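# Three robots push a crate into a taped floor outline

## Task

Using any number of the three robots, shove the crate until it rests flat on the floor within the taped outline and aligned with it. Tipping the crate fails the task, as does any robot falling or being left tilted. At the end every robot must release the crate and back away, and the crate must stay in place without a robot holding it there.

## Robot and tools

Robots: r1, r2 and r3 are identical Hello Robot Stretch 3 units. Each has a two-wheel differential base (0.33 m long, 0.34 m wide, passive omni wheel at the rear), a lift on a mast and one telescoping arm that sticks out to the robot's RIGHT side. The base cannot move sideways; to carry the gripper forward you drive the base. Turns on the spot pivot about the point midway between the drive wheels, 0.05 m behind the front edge. With the arm fully in and the wrist folded, the turning sweep has radius 0.28 m; an unfolded level wrist reaches beyond it.

Frames: the base frame has its origin on the floor between the drive wheels, x forward, y left, z up. hand_pose is in this frame, at the closed-fingertip contact point; with all wrist joints at zero its x axis points up, y back along the arm toward the mast, z toward the rear. The odometry frame is the base frame at scene start. Each robot reports in its own frames, so only images, lidar_m, wrist_depth_mm and head_depth_mm reveal where robots stand relative to one another.

execute_actions: argument actions is a list with exactly one action object (or empty, which just returns state and images). The action is keyed by robot name, each robot separately. Per robot: base, joints, and optionally contact_limits. base takes one command: translate_m (metres, -1 to 1, relative to where the base last reported itself, positive forward) or rotate_rad (radians, -3.2 to 3.2, relative, positive counter-clockwise seen from above). joints holds absolute targets by name: lift_m 0 to 1.1 (arm height); arm_m 0 to 0.52 (extension); wrist_yaw_rad -1.345 to 4.42 (0 along the arm, positive toward the front, 3.0 folded over the base); wrist_pitch_rad -1.57 to 0.451 (0 level, negative tips down); wrist_roll_rad -2.911 to 2.911; gripper_m -0.089 to 0.179 (larger is wider; the real fingertip gap is somewhat smaller, zero below 0.007); head_pan_rad -3.953 to 1.73 (0 forward, positive left, -1.57 looks along the arm); head_tilt_rad -1.53 to 0.419 (negative down). contact_limits takes arm_m as a motor effort percentage 1 to 100 at which the arm halts with contact_stop; smaller is gentler, too small halts immediately. All motions in an action start together. Omitted joints or bases may keep pushing toward old targets. An unknown key or out-of-range number rejects the call and nothing moves. Motions end within 15 s. cameras lists which images to return (e.g. r2_wrist_camera; null or all gives all, [] gives none); the pictures line gives their order. If a result reports a stop, the remaining calls in that reply are skipped.

wait: seconds 0 to 10; nothing new commanded, returns state and images. zoom_image: camera plus region [x0, y0, x1, y1] in pixels of that camera's latest full image, at most 504 by 504. finished_scene: pass the scene number; irreversible, reports success.

Results: base_status and joint_status say how each motion ended. done means reached (for the base, the wheels turned the commanded amount even if slipping). off_target means it rested away from the target and may still push. After contact_stop, time_out or torque_fault the old target is dropped; arm or lift after contact_stop goes slack until commanded again (a slack lift may sink under load or keep pressing). on_its_own covers uncommanded joints; held at is the held target, not the position. motor_effort is percent of maximum, positive toward larger joint values, peak in brackets; readings carry sizable bias and noise. Positive wheel effort drives forward. base_odometry counts wheel turns only; heading is -3.142 to 3.142, left positive; turned_by_wheels and turned_by_imu give the turn since the last result. base_tilt (degrees, forward and right positive) has a fixed bias up to about 4 degrees. lidar_m: 12 distances in metres in 30-degree sectors, first straight ahead, counter-clockwise (4th left, 7th behind, 10th right), 0.17 m above the floor, range 0.15 to 12, '-' means nothing seen; own mast and parts can hide sectors 5, 6, 9, 10. wrist_depth_mm (45 to 1000) and head_depth_mm (280 to 4000, sideways image) are 7x7 grids of median depths from top left. contact_limits line shows limit in force, default and maximum.

Speed: base reaches 0.30 m/s and 1.9 rad/s only with lift_m under 0.30, arm_m under 0.03 and wrist_yaw_rad above 2.54; otherwise 0.10 m/s and 0.63 rad/s. Shorter robot action time is better.

Cautions: robots pressing against each other fails the run; once bases touch, even millimetres more are a hard press, and no state line reports it. Equal commands give travel differences up to 2.5 cm per metre. Fold or unfold the wrist only with lift_m between 0.32 and 0.95, wrist_pitch_rad -0.4 and roll near 0; folded, the lift may go down to 0.25. With yaw below -0.4 keep pitch at -0.5 or lower. Pushing with the arm on something rigid with the gripper higher than about 0.45 m can tip the robot, more so with a raised contact limit or a repeated push. Driving while the gripper pushes on something immovable, or snagging furniture (especially reversing), can tip it; back out in small steps, free the gripper, and lower lift_m to about 0.2 if it stays leaning. Base, wrist and head have no contact stop; wrist servos overloaded for several seconds go limp for 10 s. Avoid drops, slams and very hard pushes, keep the crate upright, and occasionally a loose object may be nudged by itself. The simulation runs while you think, holding the last command. Camera intrinsics and extrinsics (K, D, T_world_to_cam mapping the carrying robot's base frame to the camera) are given per camera with small errors.

Each tool is called after "Call:" by a JSON object that holds its "api" and its "payload", one argument or row to a line.

## Session

Call:
{"api": "execute_actions", "payload": {
  "actions": []
}}

Scene clock: 0.00 s.
r1.base_odometry: x=+0.000 y=+0.000 heading=+0.000 (m, m, rad; r1's odometry frame)
r1.turned_by_wheels: +0.000 (rad since the last result)
r1.turned_by_imu: +0.000 (rad since the last result)
r1.base_tilt: forward=+1.3 right=+0.9 (deg)
r1.lidar_m: 1.80 2.68 2.53 2.58 1.50 1.50 2.79 2.39 2.25 2.29 1.82 1.72
r1.head_depth_mm: 1788 2715 - - - 3211 1647 / 1815 2765 - - - 3177 1728 / 1834 2791 - - - 3131 2006 / 1845 2831 - - - 3072 2071 / 1866 2889 - - - 3010 2059 / 1880 2921 3732 3772 3851 3017 2045 / 1896 2947 3260 3282 3314 2960 2014
r1.base_status: not commanded
r1.joint_positions: lift_m=+0.440 arm_m=+0.001 wrist_yaw_rad=+2.802 wrist_pitch_rad=-0.362 wrist_roll_rad=+0.004 gripper_m=+0.037 head_pan_rad=-0.006 head_tilt_rad=+0.013
r1.joint_status: not commanded
r1.motor_effort: left_wheel=+0 right_wheel=-1 lift_m=+22 arm_m=+1 wrist_yaw_rad=+0 wrist_pitch_rad=+6 wrist_roll_rad=+0 gripper_m=-1 head_pan_rad=+0 head_tilt_rad=+3 (%)
r1.hand_pose: x=+0.0558 y=+0.0720 z=+0.4657 quat_wxyz=(+0.243, +0.708, +0.007, +0.663) (m; r1's base frame)
r1.wrist_depth_mm: - - - - - - - / - - - - - - - / - - - - - - - / - - - - - - 988 / - 846 853 831 827 805 815 / 698 718 687 680 669 681 679 / 610 - 590 592 597 584 589
r2.base_odometry: x=+0.000 y=+0.000 heading=+0.000 (m, m, rad; r2's odometry frame)
r2.turned_by_wheels: +0.000 (rad since the last result)
r2.turned_by_imu: +0.000 (rad since the last result)
r2.base_tilt: forward=-0.7 right=-1.2 (deg)
r2.lidar_m: 1.81 3.70 1.38 1.01 0.99 1.01 1.40 3.88 2.37 1.03 1.59 3.89
r2.head_depth_mm: 1883 2877 - - - 2891 1955 / 1890 2669 - - - 2651 1867 / 1894 2723 - - - 2531 1750 / 1875 2707 - - - 2841 1950 / 1895 2982 - - - 2818 1946 / 1918 2981 - - - 2798 1933 / 1905 3017 3791 3885 3853 2771 1923
r2.base_status: not commanded
r2.joint_positions: lift_m=+0.366 arm_m=+0.003 wrist_yaw_rad=+2.995 wrist_pitch_rad=-0.359 wrist_roll_rad=-0.015 gripper_m=+0.037 head_pan_rad=-0.017 head_tilt_rad=-0.005
r2.joint_status: not commanded
r2.motor_effort: left_wheel=+0 right_wheel=-1 lift_m=+43 arm_m=+0 wrist_yaw_rad=+1 wrist_pitch_rad=+9 wrist_roll_rad=-1 gripper_m=+0 head_pan_rad=+1 head_tilt_rad=+2 (%)
r2.hand_pose: x=+0.0126 y=+0.0810 z=+0.3917 quat_wxyz=(+0.177, +0.698, +0.076, +0.690) (m; r2's base frame)
r2.wrist_depth_mm: 687 - 998 - - - - / 764 - - - - - - / 778 - - - - - - / 849 - - - - - - / 806 808 856 802 805 796 796 / 684 675 - 661 693 659 649 / 584 577 551 576 544 565 563
r3.base_odometry: x=+0.000 y=+0.000 heading=+0.000 (m, m, rad; r3's odometry frame)
r3.turned_by_wheels: +0.000 (rad since the last result)
r3.turned_by_imu: +0.000 (rad since the last result)
r3.base_tilt: forward=-0.6 right=-0.8 (deg)
r3.lidar_m: 2.17 2.41 2.59 2.58 2.86 2.60 2.56 2.87 1.34 1.34 2.38 2.18
r3.head_depth_mm: 1837 2047 2071 2070 2070 2098 2060 / 1860 2079 2093 2115 2116 2122 2041 / 1869 2128 2138 2136 2155 2155 2031 / 1882 2142 2158 2181 2172 2202 2017 / 1895 2198 2205 2214 2217 2227 2008 / 1922 2223 2249 2251 2265 2269 1989 / 1910 2269 2271 2298 2282 2304 1986
r3.base_status: not commanded
r3.joint_positions: lift_m=+0.527 arm_m=+0.000 wrist_yaw_rad=+2.882 wrist_pitch_rad=-0.422 wrist_roll_rad=+0.011 gripper_m=+0.037 head_pan_rad=-0.001 head_tilt_rad=-0.003
r3.joint_status: not commanded
r3.motor_effort: left_wheel=+0 right_wheel=+0 lift_m=+18 arm_m=-1 wrist_yaw_rad=-1 wrist_pitch_rad=+7 wrist_roll_rad=+1 gripper_m=+0 head_pan_rad=+0 head_tilt_rad=+2 (%)
r3.hand_pose: x=+0.0362 y=+0.0710 z=+0.5387 quat_wxyz=(+0.237, +0.708, +0.056, +0.663) (m; r3's base frame)
r3.wrist_depth_mm: - - - - - - - / - - - - - - - / - - - - - - - / - - - - - - - / 963 - 949 956 937 936 923 / 790 - 807 814 804 798 786 / 667 662 669 693 667 676 686
pictures: r1_head_camera (sideways: a quarter turn clockwise sets it upright), r1_nav_camera (sideways: a quarter turn counterclockwise sets it upright), r1_wrist_camera, r2_head_camera (sideways: a quarter turn clockwise sets it upright), r2_nav_camera (sideways: a quarter turn counterclockwise sets it upright), r2_wrist_camera, r3_head_camera (sideways: a quarter turn clockwise sets it upright), r3_nav_camera (sideways: a quarter turn counterclockwise sets it upright), r3_wrist_camera
camera_calibration (this result's frames):
r1_head_camera: T_world_to_cam=[[-0.00384626, -0.0376931, -0.999282, 1.3201], [-0.0190245, 0.999111, -0.0376134, 0.0516666], [0.999812, 0.0188662, -0.00455994, -0.0404264], [0, 0, 0, 1]] pos_world=[0.0464792, -0.00109912, 1.32092]
r1_nav_camera: T_world_to_cam=[[-0.0239751, 0.0351752, 0.999094, -1.26417], [-0.0533528, -0.998002, 0.0338565, 0.0110996], [0.998288, -0.0524927, 0.0258039, -0.082304], [0, 0, 0, 1]] pos_world=[0.0524468, 0.0512244, 1.26477]
r1_wrist_camera: T_world_to_cam=[[0.919512, -0.390807, -0.0420395, -0.00669718], [-0.24634, -0.489628, -0.836409, 0.46622], [0.306291, 0.779445, -0.546491, 0.347029], [0, 0, 0, 1]] pos_world=[0.0147149, -0.0448325, 0.579318]
r2_head_camera: T_world_to_cam=[[-0.0402341, -0.00748431, -0.999162, 1.31728], [0.0684479, 0.997602, -0.0102289, 0.0103494], [0.996843, -0.0688021, -0.0396254, 0.00118207], [0, 0, 0, 1]] pos_world=[0.0511129, -0.000384329, 1.31633]
r2_nav_camera: T_world_to_cam=[[0.00671971, 0.0440207, 0.999008, -1.26037], [0.00150609, -0.99903, 0.0440115, 0.00112141], [0.999976, 0.00120885, -0.00677949, -0.0402082], [0, 0, 0, 1]] pos_world=[0.0486749, 0.0566515, 1.2588]
r2_wrist_camera: T_world_to_cam=[[0.982014, -0.188559, 0.00972509, -0.0106712], [-0.0892457, -0.508947, -0.856159, 0.415312], [0.166386, 0.839892, -0.516621, 0.295152], [0, 0, 0, 1]] pos_world=[-0.0015651, -0.0385355, 0.508159]
r3_head_camera: T_world_to_cam=[[-0.00617505, -0.0414697, -0.999121, 1.31457], [0.0484259, 0.997955, -0.0417206, 0.0500678], [0.998808, -0.0486409, -0.00415421, -0.0412941], [0, 0, 0, 1]] pos_world=[0.0469378, 0.00254075, 1.31533]
r3_nav_camera: T_world_to_cam=[[-0.0095192, -0.00731572, 0.999928, -1.2552], [0.0620526, -0.99805, -0.00671125, 0.052848], [0.998027, 0.0619842, 0.0099546, -0.0628038], [0, 0, 0, 1]] pos_world=[0.0474521, 0.0474551, 1.25609]
r3_wrist_camera: T_world_to_cam=[[0.950433, -0.310285, -0.0199917, -0.00217313], [-0.190197, -0.52932, -0.826829, 0.525323], [0.24597, 0.789648, -0.562098, 0.402382], [0, 0, 0, 1]] pos_world=[0.00300616, -0.0403508, 0.660487]
Images, in order (width x height): r1_head_camera 896x504, r1_nav_camera 672x504, r1_wrist_camera 644x364, r2_head_camera 896x504, r2_nav_camera 672x504, r2_wrist_camera 644x364, r3_head_camera 896x504, r3_nav_camera 672x504, r3_wrist_camera 644x364.

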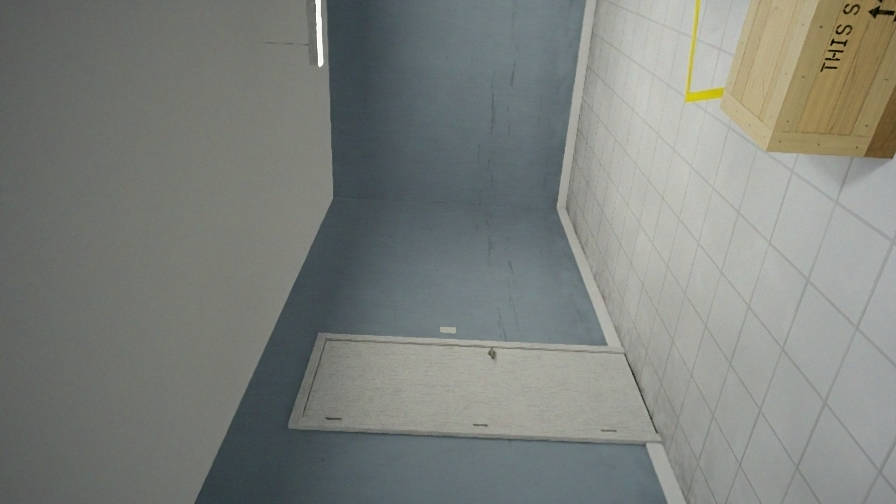

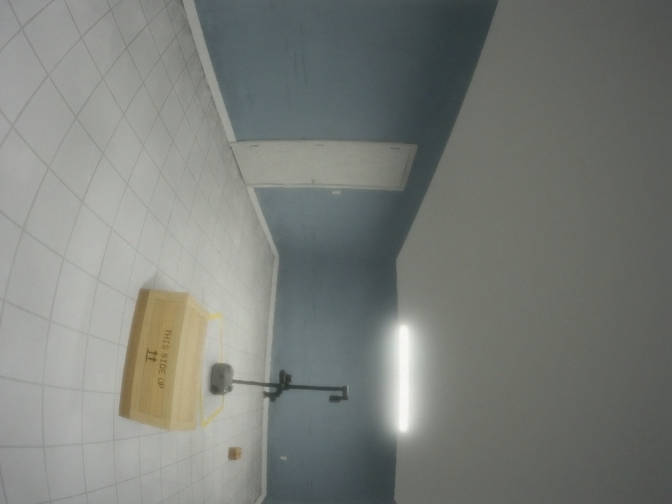

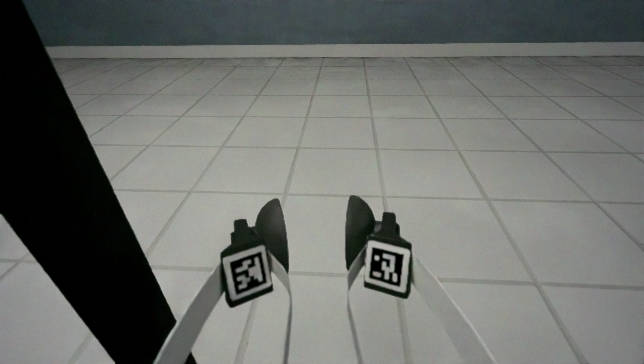

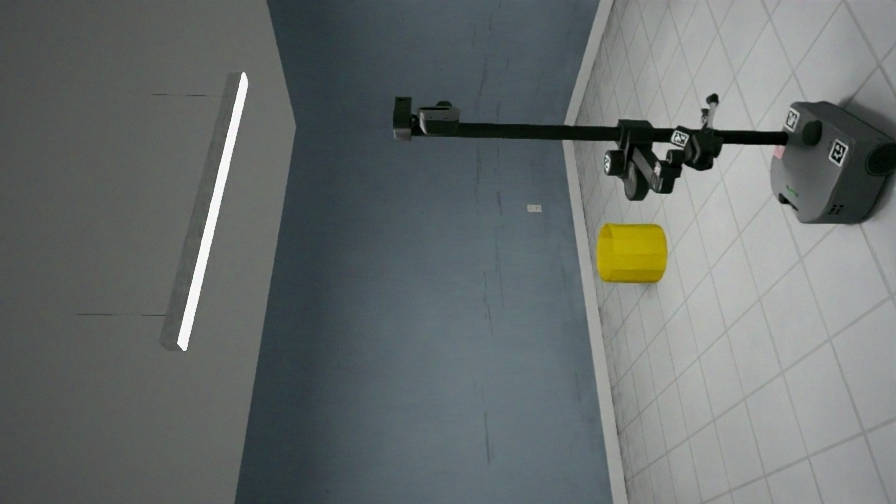

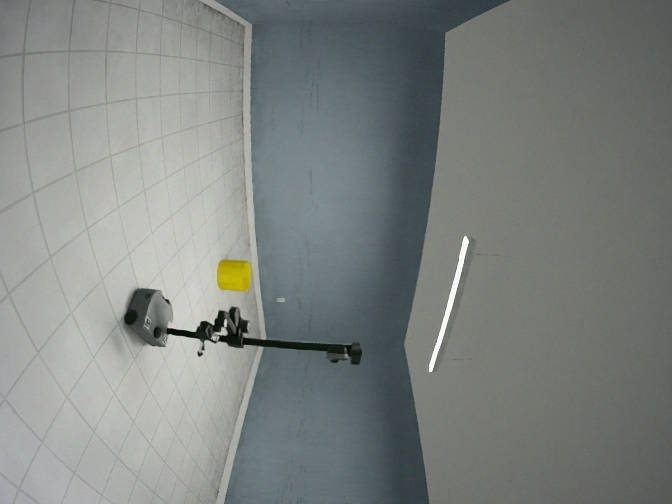

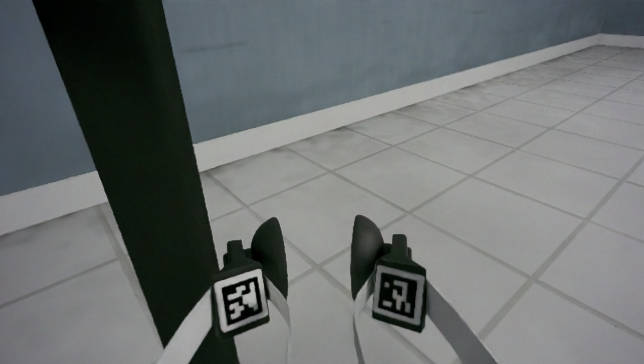

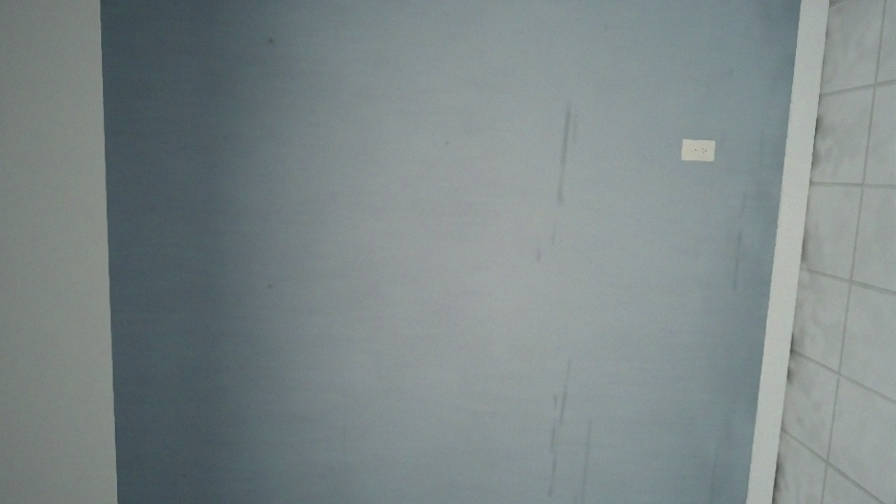

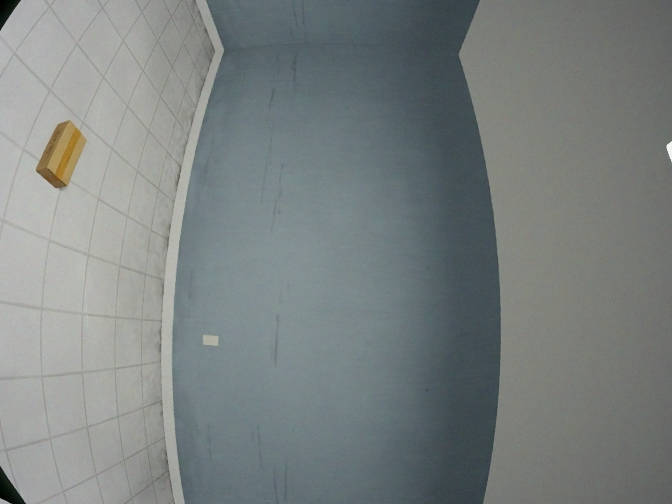

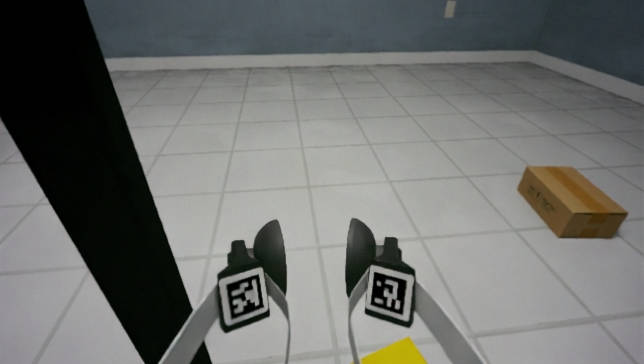

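Call:
{"api": "execute_actions", "payload": {
  "actions": [
    {"r1":{"joints":{"head_pan_rad":0.3,"head_tilt_rad":-0.6}},"r2":{"joints":{"head_pan_rad":1.4,"head_tilt_rad":-0.75}},"r3":{"joints":{"head_pan_rad":-1.9,"head_tilt_rad":-0.8}}}
  ],
  "cameras": ["r1_head_camera","r1_nav_camera","r2_head_camera","r2_nav_camera","r3_head_camera","r3_nav_camera"]
}}

Scene clock: 12.13 s.
r1.base_odometry: x=+0.000 y=+0.000 heading=+0.000 (m, m, rad; r1's odometry frame)
r1.turned_by_wheels: +0.000 (rad since the last result)
r1.turned_by_imu: -0.001 (rad since the last result)
r1.base_tilt: forward=+1.1 right=+0.8 (deg)
r1.lidar_m: 1.79 2.67 2.52 2.58 1.50 1.50 2.79 2.38 2.24 2.29 1.82 1.72
r1.head_depth_mm: - - 3235 2293 1752 1424 1202 / 3691 - 3208 2251 1753 1423 1198 / 3271 3779 3146 2253 1736 1415 1194 / 2979 3333 3164 2244 1732 1414 1194 / 2716 3028 3134 2225 1726 1409 1189 / 2516 2739 2965 2212 1726 1404 1186 / 2315 2519 2747 2198 1712 1396 1180
r1.base_status: not commanded
r1.joint_positions: lift_m=+0.440 arm_m=+0.001 wrist_yaw_rad=+2.802 wrist_pitch_rad=-0.362 wrist_roll_rad=+0.004 gripper_m=+0.037 head_pan_rad=+0.293 head_tilt_rad=-0.592
r1.joint_status: all done
r1.motor_effort: left_wheel=+0(0) right_wheel=+0(1) lift_m=+22(23) arm_m=+1(1) wrist_yaw_rad=+1(0) wrist_pitch_rad=+6(6) wrist_roll_rad=+0(0) gripper_m=+0(0) head_pan_rad=+4(28) head_tilt_rad=-4(44) (%)
r1.hand_pose: x=+0.0558 y=+0.0720 z=+0.4657 quat_wxyz=(+0.243, +0.708, +0.007, +0.663) (m; r1's base frame)
r1.wrist_depth_mm: - - - - - - - / - - - - - - - / - - - - - - - / - - - - - - 987 / - 830 848 828 829 825 809 / 703 718 689 692 668 682 681 / 606 - 602 593 589 597 582
r2.base_odometry: x=+0.000 y=+0.000 heading=+0.000 (m, m, rad; r2's odometry frame)
r2.turned_by_wheels: +0.000 (rad since the last result)
r2.turned_by_imu: -0.001 (rad since the last result)
r2.base_tilt: forward=-0.8 right=-1.1 (deg)
r2.lidar_m: 1.81 3.68 1.37 1.01 0.99 1.01 1.40 3.87 2.37 1.02 1.59 3.95
r2.head_depth_mm: 1426 1747 2137 1851 1524 1293 1125 / 1287 1519 1903 1851 1521 1289 1123 / 1173 1365 1637 1802 1512 1287 1114 / 1068 1236 1458 1699 1500 1282 1114 / 987 1122 1306 1554 1483 1272 1107 / 917 1025 1180 1376 1475 1270 1124 / 854 956 1076 1247 1405 1284 -
r2.base_status: not commanded
r2.joint_positions: lift_m=+0.366 arm_m=+0.003 wrist_yaw_rad=+2.995 wrist_pitch_rad=-0.359 wrist_roll_rad=-0.015 gripper_m=+0.037 head_pan_rad=+1.393 head_tilt_rad=-0.740
r2.joint_status: all done
r2.motor_effort: left_wheel=+1(1) right_wheel=+0(1) lift_m=+43(43) arm_m=+0(0) wrist_yaw_rad=+0(0) wrist_pitch_rad=+9(9) wrist_roll_rad=-1(0) gripper_m=+1(1) head_pan_rad=+3(30) head_tilt_rad=-7(57) (%)
r2.hand_pose: x=+0.0126 y=+0.0810 z=+0.3917 quat_wxyz=(+0.177, +0.698, +0.076, +0.690) (m; r2's base frame)
r2.wrist_depth_mm: 721 - 984 - - - - / 760 - - - - - - / 803 - - - - - - / 845 - - - - - - / 824 834 846 784 806 779 795 / 673 682 - 660 675 661 668 / 574 561 556 562 555 562 560
r3.base_odometry: x=+0.000 y=+0.000 heading=+0.000 (m, m, rad; r3's odometry frame)
r3.turned_by_wheels: +0.000 (rad since the last result)
r3.turned_by_imu: -0.001 (rad since the last result)
r3.base_tilt: forward=-0.8 right=-0.9 (deg)
r3.lidar_m: 2.17 2.40 2.59 2.57 2.87 2.60 2.56 2.87 1.33 1.34 2.37 2.18
r3.head_depth_mm: - 3102 2297 1831 1522 1302 1138 / - 3047 2252 1822 1518 1296 1126 / - 2999 1673 1773 1493 1281 1150 / - 2962 1667 1762 1487 1277 - / - 2901 1638 1748 1477 1270 1168 / - 2859 1628 1736 1466 1264 1101 / - 2800 2004 1722 1454 1245 1095
r3.base_status: not commanded
r3.joint_positions: lift_m=+0.527 arm_m=+0.000 wrist_yaw_rad=+2.882 wrist_pitch_rad=-0.422 wrist_roll_rad=+0.011 gripper_m=+0.037 head_pan_rad=-1.893 head_tilt_rad=-0.790
r3.joint_status: all done
r3.motor_effort: left_wheel=+0(0) right_wheel=+0(1) lift_m=+18(18) arm_m=-1(1) wrist_yaw_rad=+0(0) wrist_pitch_rad=+7(7) wrist_roll_rad=+1(1) gripper_m=+0(0) head_pan_rad=-2(26) head_tilt_rad=-3(25) (%)
r3.hand_pose: x=+0.0362 y=+0.0710 z=+0.5387 quat_wxyz=(+0.237, +0.708, +0.056, +0.663) (m; r3's base frame)
r3.wrist_depth_mm: - - - - - - - / - - - - - - - / - - - - - - - / - - - - - - - / 918 - 955 978 936 942 913 / 777 - 791 777 823 790 802 / 665 665 664 688 658 686 673
pictures: r1_head_camera (sideways: a quarter turn clockwise sets it upright), r1_nav_camera (sideways: a quarter turn counterclockwise sets it upright), r2_head_camera (sideways: a quarter turn clockwise sets it upright), r2_nav_camera (sideways: a quarter turn counterclockwise sets it upright), r3_head_camera (sideways: a quarter turn clockwise sets it upright), r3_nav_camera (sideways: a quarter turn counterclockwise sets it upright)
camera_calibration (this result's frames):
r1_head_camera: T_world_to_cam=[[-0.535773, -0.200896, -0.820115, 1.08936], [-0.328553, 0.944338, -0.0166855, 0.0262868], [0.777818, 0.260512, -0.571955, 0.69938], [0, 0, 0, 1]] pos_world=[0.0482935, 0.011827, 1.29385]
r1_nav_camera: T_world_to_cam=[[0.514542, 0.19169, 0.835764, -1.05407], [0.269296, -0.961501, 0.0547358, -0.0180152], [0.81408, 0.196904, -0.546353, 0.663494], [0, 0, 0, 1]] pos_world=[0.00707728, 0.0540886, 1.24444]
r2_head_camera: T_world_to_cam=[[-0.11591, -0.690313, -0.714165, 0.94585], [-0.977314, 0.207583, -0.0420308, 0.0581049], [0.177263, 0.693092, -0.698714, 0.863872], [0, 0, 0, 1]] pos_world=[0.0132876, 0.0421282, 1.28153]
r2_nav_camera: T_world_to_cam=[[0.0760193, 0.671662, 0.736947, -0.918754], [0.990743, -0.134248, 0.0201556, 0.0261769], [0.112471, 0.728593, -0.67565, 0.835659], [0, 0, 0, 1]] pos_world=[-0.0500792, 0.011751, 1.24116]
r3_head_camera: T_world_to_cam=[[0.185923, 0.688442, -0.701057, 0.924432], [0.945536, -0.319388, -0.0628808, 0.0720872], [-0.267199, -0.651183, -0.710328, 0.885403], [0, 0, 0, 1]] pos_world=[-0.00345567, -0.0368344, 1.28154]
r3_nav_camera: T_world_to_cam=[[-0.228908, -0.66307, 0.712699, -0.878994], [-0.959325, 0.27792, -0.0495534, 0.114824], [-0.165216, -0.695053, -0.699718, 0.867835], [0, 0, 0, 1]] pos_world=[0.0523249, -0.011555, 1.23939]
Images, in order (width x height): r1_head_camera 896x504, r1_nav_camera 672x504, r2_head_camera 896x504, r2_nav_camera 672x504, r3_head_camera 896x504, r3_nav_camera 672x504.

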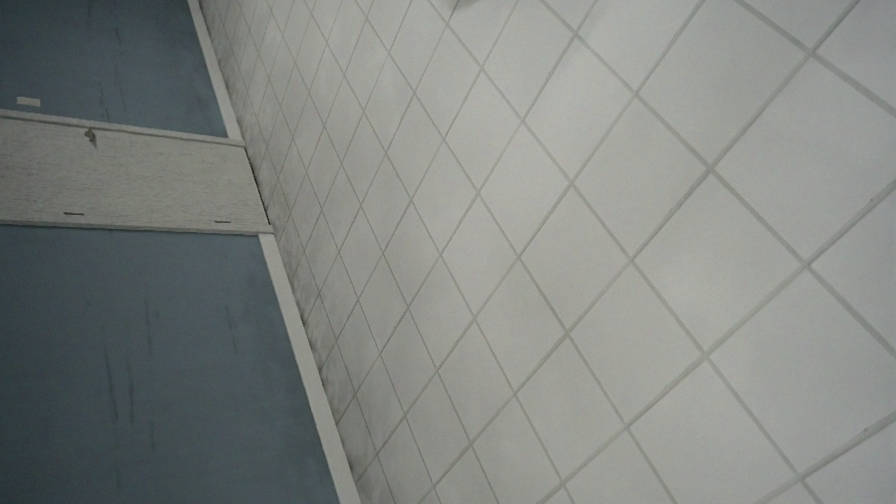

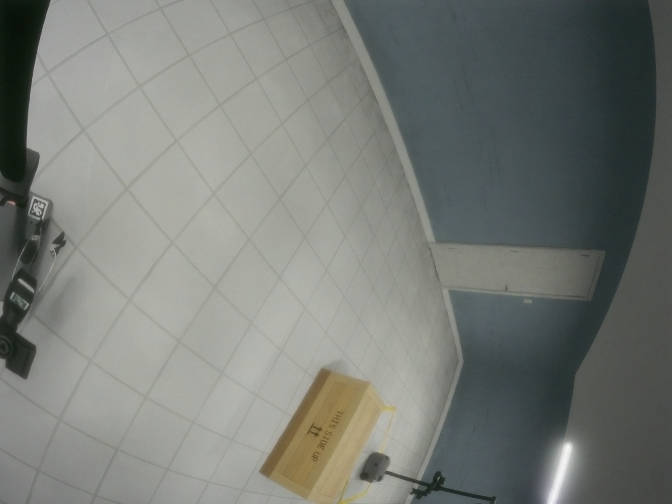

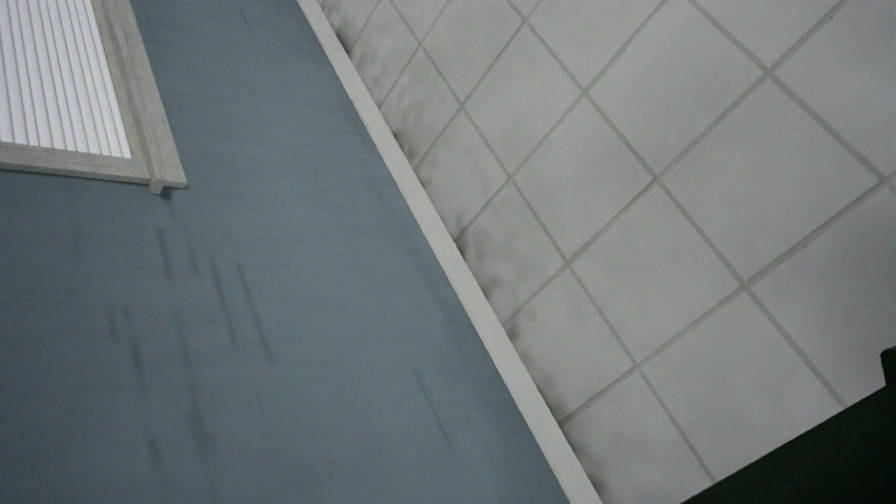

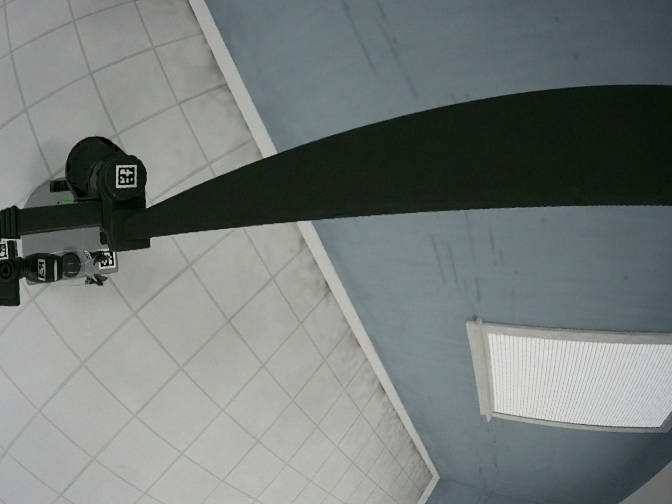

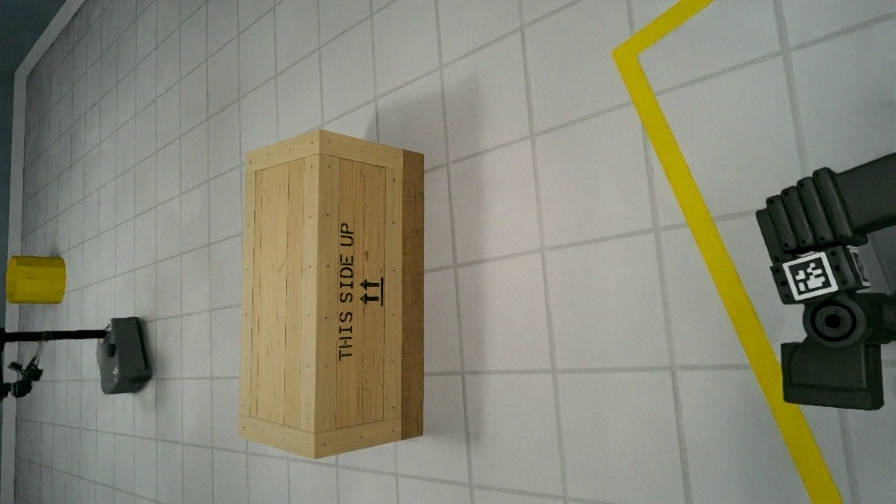

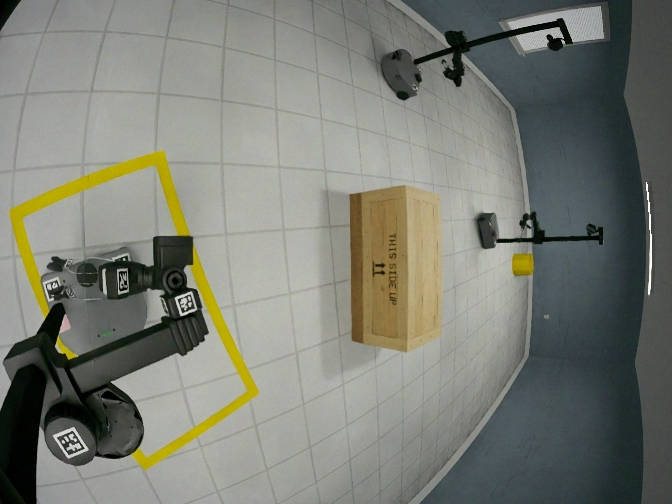

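Call:
{"api": "execute_actions", "payload": {
  "actions": [
    {"r1":{"base":{"rotate_rad":0.08},"joints":{"lift_m":0.28,"wrist_yaw_rad":3.0,"wrist_pitch_rad":-0.45,"head_pan_rad":-0.5,"head_tilt_rad":-0.6}},"r2":{"joints":{"lift_m":0.28,"wrist_pitch_rad":-0.45,"head_pan_rad":-1.3,"head_tilt_rad":-0.75}},"r3":{"joints":{"lift_m":0.28,"wrist_yaw_rad":3.0,"wrist_pitch_rad":-0.45,"head_pan_rad":-2.4,"head_tilt_rad":-0.6}}}
  ],
  "cameras": ["r1_head_camera","r2_head_camera","r2_nav_camera","r3_head_camera"]
}}

Scene clock: 126.70 s.
r1.base_odometry: x=+0.000 y=+0.000 heading=+0.080 (m, m, rad; r1's odometry frame)
r1.turned_by_wheels: +0.080 (rad since the last result)
r1.turned_by_imu: +0.080 (rad since the last result)
r1.base_tilt: forward=+1.2 right=+0.9 (deg)
r1.lidar_m: 1.84 2.61 2.53 2.62 1.50 1.58 2.85 2.33 2.24 1.94 1.82 1.71
r1.head_depth_mm: - - 3249 2278 1751 1429 1198 / - - 3217 2078 1749 1419 1200 / - - 3195 2006 1744 1418 1191 / - - 2215 2061 1739 1421 1192 / - - 2212 2067 1727 1410 1194 / - - 3147 2158 1719 1407 1184 / - - 3073 2205 1722 1396 1182
r1.base_status: done
r1.joint_positions: lift_m=+0.280 arm_m=+0.001 wrist_yaw_rad=+2.997 wrist_pitch_rad=-0.463 wrist_roll_rad=+0.004 gripper_m=+0.037 head_pan_rad=-0.493 head_tilt_rad=-0.592
r1.joint_status: all done
r1.motor_effort: left_wheel=-2(8) right_wheel=+2(6) lift_m=+20(22) arm_m=+1(1) wrist_yaw_rad=+3(6) wrist_pitch_rad=+5(4) wrist_roll_rad=+0(0) gripper_m=+0(0) head_pan_rad=-3(43) head_tilt_rad=-4(2) (%)
r1.hand_pose: x=+0.0102 y=+0.0703 z=+0.2828 quat_wxyz=(+0.212, +0.699, +0.112, +0.674) (m; r1's base frame)
r1.wrist_depth_mm: - - - - - - - / - - - - - - - / 808 755 790 787 787 758 750 / 646 639 636 631 624 628 618 / 539 535 - 541 530 524 515 / 461 - - - 437 453 449 / - - - - 402 397 396
r2.base_odometry: x=+0.000 y=+0.000 heading=+0.000 (m, m, rad; r2's odometry frame)
r2.turned_by_wheels: +0.000 (rad since the last result)
r2.turned_by_imu: -0.002 (rad since the last result)
r2.base_tilt: forward=-0.8 right=-1.1 (deg)
r2.lidar_m: 1.82 3.68 1.38 1.01 0.98 1.01 1.39 3.87 2.37 1.03 1.59 3.92
r2.head_depth_mm: 3550 3234 2364 1813 1535 1287 1123 / 3448 3190 1771 1432 1504 1293 1121 / 3346 3131 1645 1423 1510 1279 1115 / 3332 3138 1834 1715 1502 1280 1116 / 3250 3117 2282 1809 1487 1274 1108 / 3181 3107 2265 1802 1480 1266 1104 / 3072 3043 2261 1778 1481 1263 1101
r2.base_status: not commanded
r2.joint_positions: lift_m=+0.280 arm_m=+0.003 wrist_yaw_rad=+2.995 wrist_pitch_rad=-0.463 wrist_roll_rad=-0.015 gripper_m=+0.037 head_pan_rad=-1.293 head_tilt_rad=-0.741
r2.joint_status: all done
r2.motor_effort: left_wheel=+0(0) right_wheel=-1(1) lift_m=+28(39) arm_m=+0(0) wrist_yaw_rad=+0(1) wrist_pitch_rad=+8(8) wrist_roll_rad=+0(0) gripper_m=+0(0) head_pan_rad=-2(25) head_tilt_rad=-6(7) (%)
r2.hand_pose: x=+0.0108 y=+0.0682 z=+0.2832 quat_wxyz=(+0.212, +0.693, +0.113, +0.680) (m; r2's base frame)
r2.wrist_depth_mm: 736 - - - - - - / 788 - - - - - - / 811 - 861 846 887 888 899 / 698 - 700 710 697 700 690 / 584 581 607 582 574 581 576 / 503 504 - 528 503 501 497 / 443 - - - 413 426 425
r3.base_odometry: x=+0.000 y=+0.000 heading=+0.000 (m, m, rad; r3's odometry frame)
r3.turned_by_wheels: +0.000 (rad since the last result)
r3.turned_by_imu: -0.001 (rad since the last result)
r3.base_tilt: forward=-0.5 right=-0.9 (deg)
r3.lidar_m: 2.17 2.41 2.59 2.58 2.87 2.60 2.55 2.86 1.34 1.34 2.37 2.18
r3.head_depth_mm: 2608 2805 2911 2293 1761 1435 1201 / 2861 3095 3162 2276 1745 1418 1194 / 3212 3532 3148 2241 1741 1415 1189 / 3657 3994 3117 2220 1719 1401 1181 / - - 3075 2194 1701 1385 1181 / - - 3020 2021 1691 1385 1172 / - - 2970 1606 1656 1372 1163
r3.base_status: not commanded
r3.joint_positions: lift_m=+0.280 arm_m=+0.000 wrist_yaw_rad=+2.998 wrist_pitch_rad=-0.463 wrist_roll_rad=+0.011 gripper_m=+0.037 head_pan_rad=-2.393 head_tilt_rad=-0.606
r3.joint_status: all done
r3.motor_effort: left_wheel=+0(0) right_wheel=+1(1) lift_m=+12(16) arm_m=-1(1) wrist_yaw_rad=+1(4) wrist_pitch_rad=+6(7) wrist_roll_rad=+1(1) gripper_m=+0(0) head_pan_rad=-2(24) head_tilt_rad=+2(14) (%)
r3.hand_pose: x=+0.0100 y=+0.0710 z=+0.2832 quat_wxyz=(+0.212, +0.702, +0.111, +0.671) (m; r3's base frame)
r3.wrist_depth_mm: - - - - - - - / - - - - - - - / 868 - 868 882 875 911 840 / 670 677 695 705 694 695 695 / 547 554 574 573 573 561 581 / 466 489 - - 493 475 470 / - - - - 406 413 415
pictures: r1_head_camera (sideways: a quarter turn clockwise sets it upright), r2_head_camera (sideways: a quarter turn clockwise sets it upright), r2_nav_camera (sideways: a quarter turn counterclockwise sets it upright), r3_head_camera (sideways: a quarter turn clockwise sets it upright)
camera_calibration (this result's frames):
r1_head_camera: T_world_to_cam=[[-0.521071, 0.23703, -0.81994, 1.08904], [0.435625, 0.899974, -0.0166726, 0.0216085], [0.733972, -0.365874, -0.572207, 0.699975], [0, 0, 0, 1]] pos_world=[0.0442913, -0.0214799, 1.29384]
r2_head_camera: T_world_to_cam=[[-0.200026, 0.671034, -0.713935, 0.946062], [0.968846, 0.24407, -0.0420411, 0.0462467], [0.146039, -0.700102, -0.698949, 0.864369], [0, 0, 0, 1]] pos_world=[0.0181991, -0.0409815, 1.28152]
r2_nav_camera: T_world_to_cam=[[0.227627, -0.636728, 0.736725, -0.919389], [-0.948606, -0.315817, 0.0201413, 0.0380256], [0.219846, -0.703446, -0.675893, 0.83532], [0, 0, 0, 1]] pos_world=[0.0617073, 0.0142114, 1.24116]
r3_head_camera: T_world_to_cam=[[0.390781, 0.419784, -0.81919, 1.07716], [0.66827, -0.741403, -0.0611361, 0.0715219], [-0.633013, -0.523549, -0.570255, 0.705428], [0, 0, 0, 1]] pos_world=[-0.0221839, -0.029822, 1.28904]
Images, in order (width x height): r1_head_camera 896x504, r2_head_camera 896x504, r2_nav_camera 672x504, r3_head_camera 896x504.

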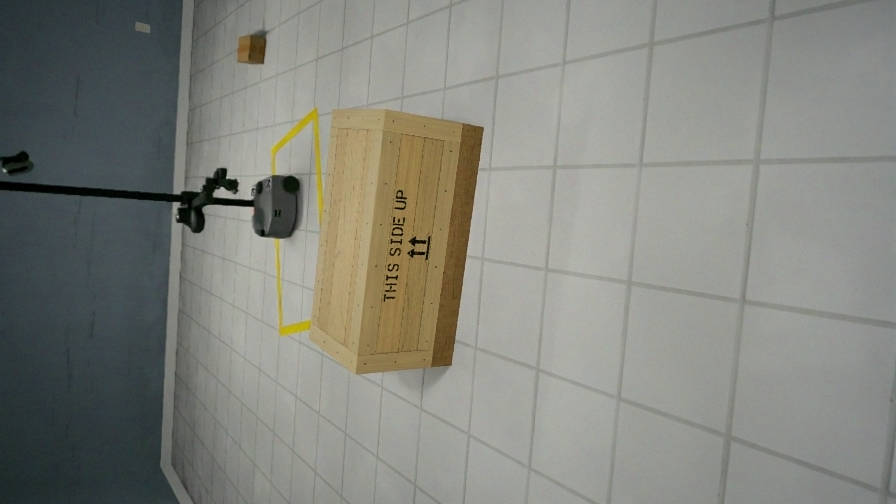

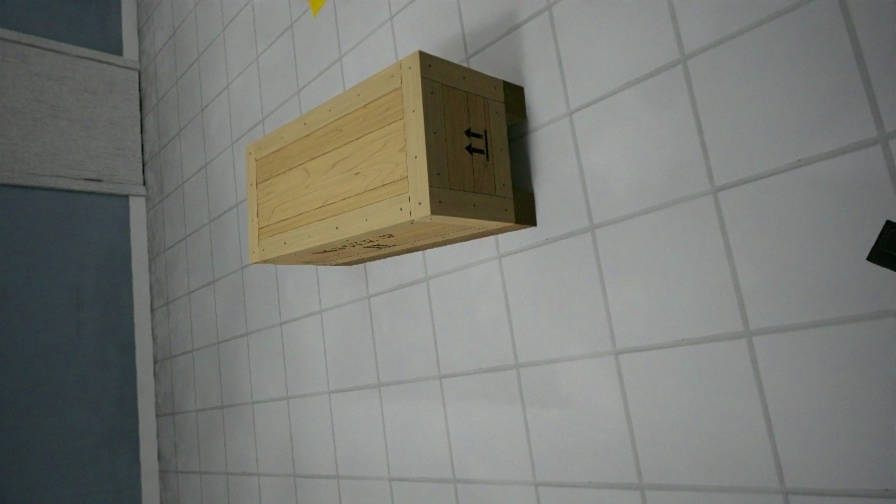

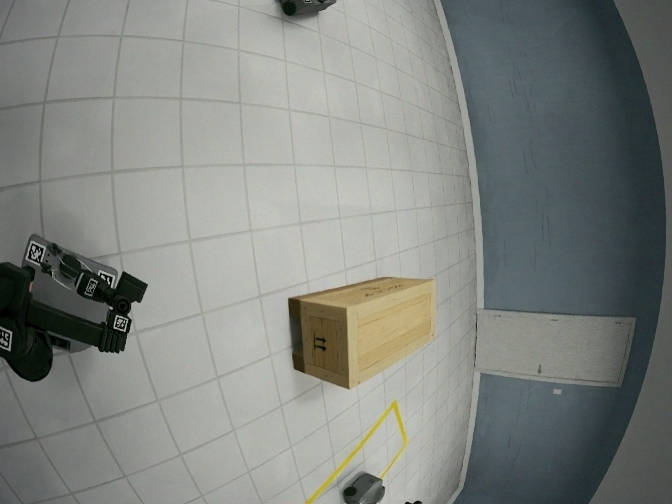

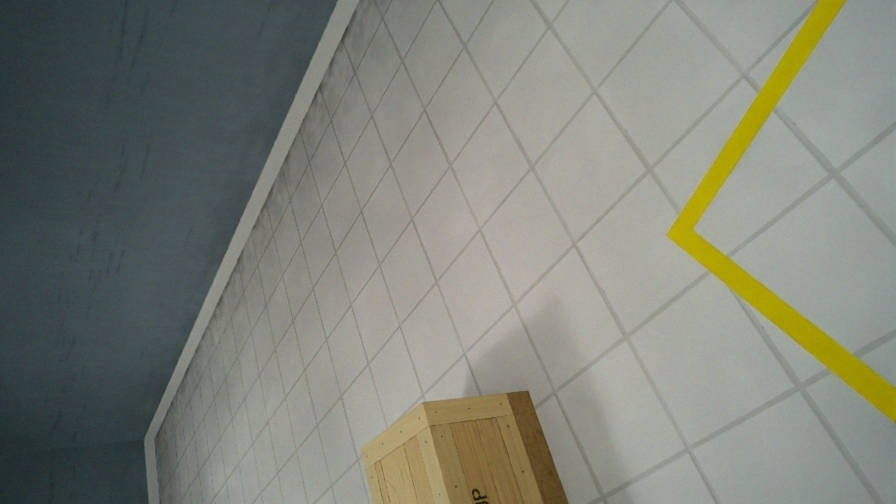

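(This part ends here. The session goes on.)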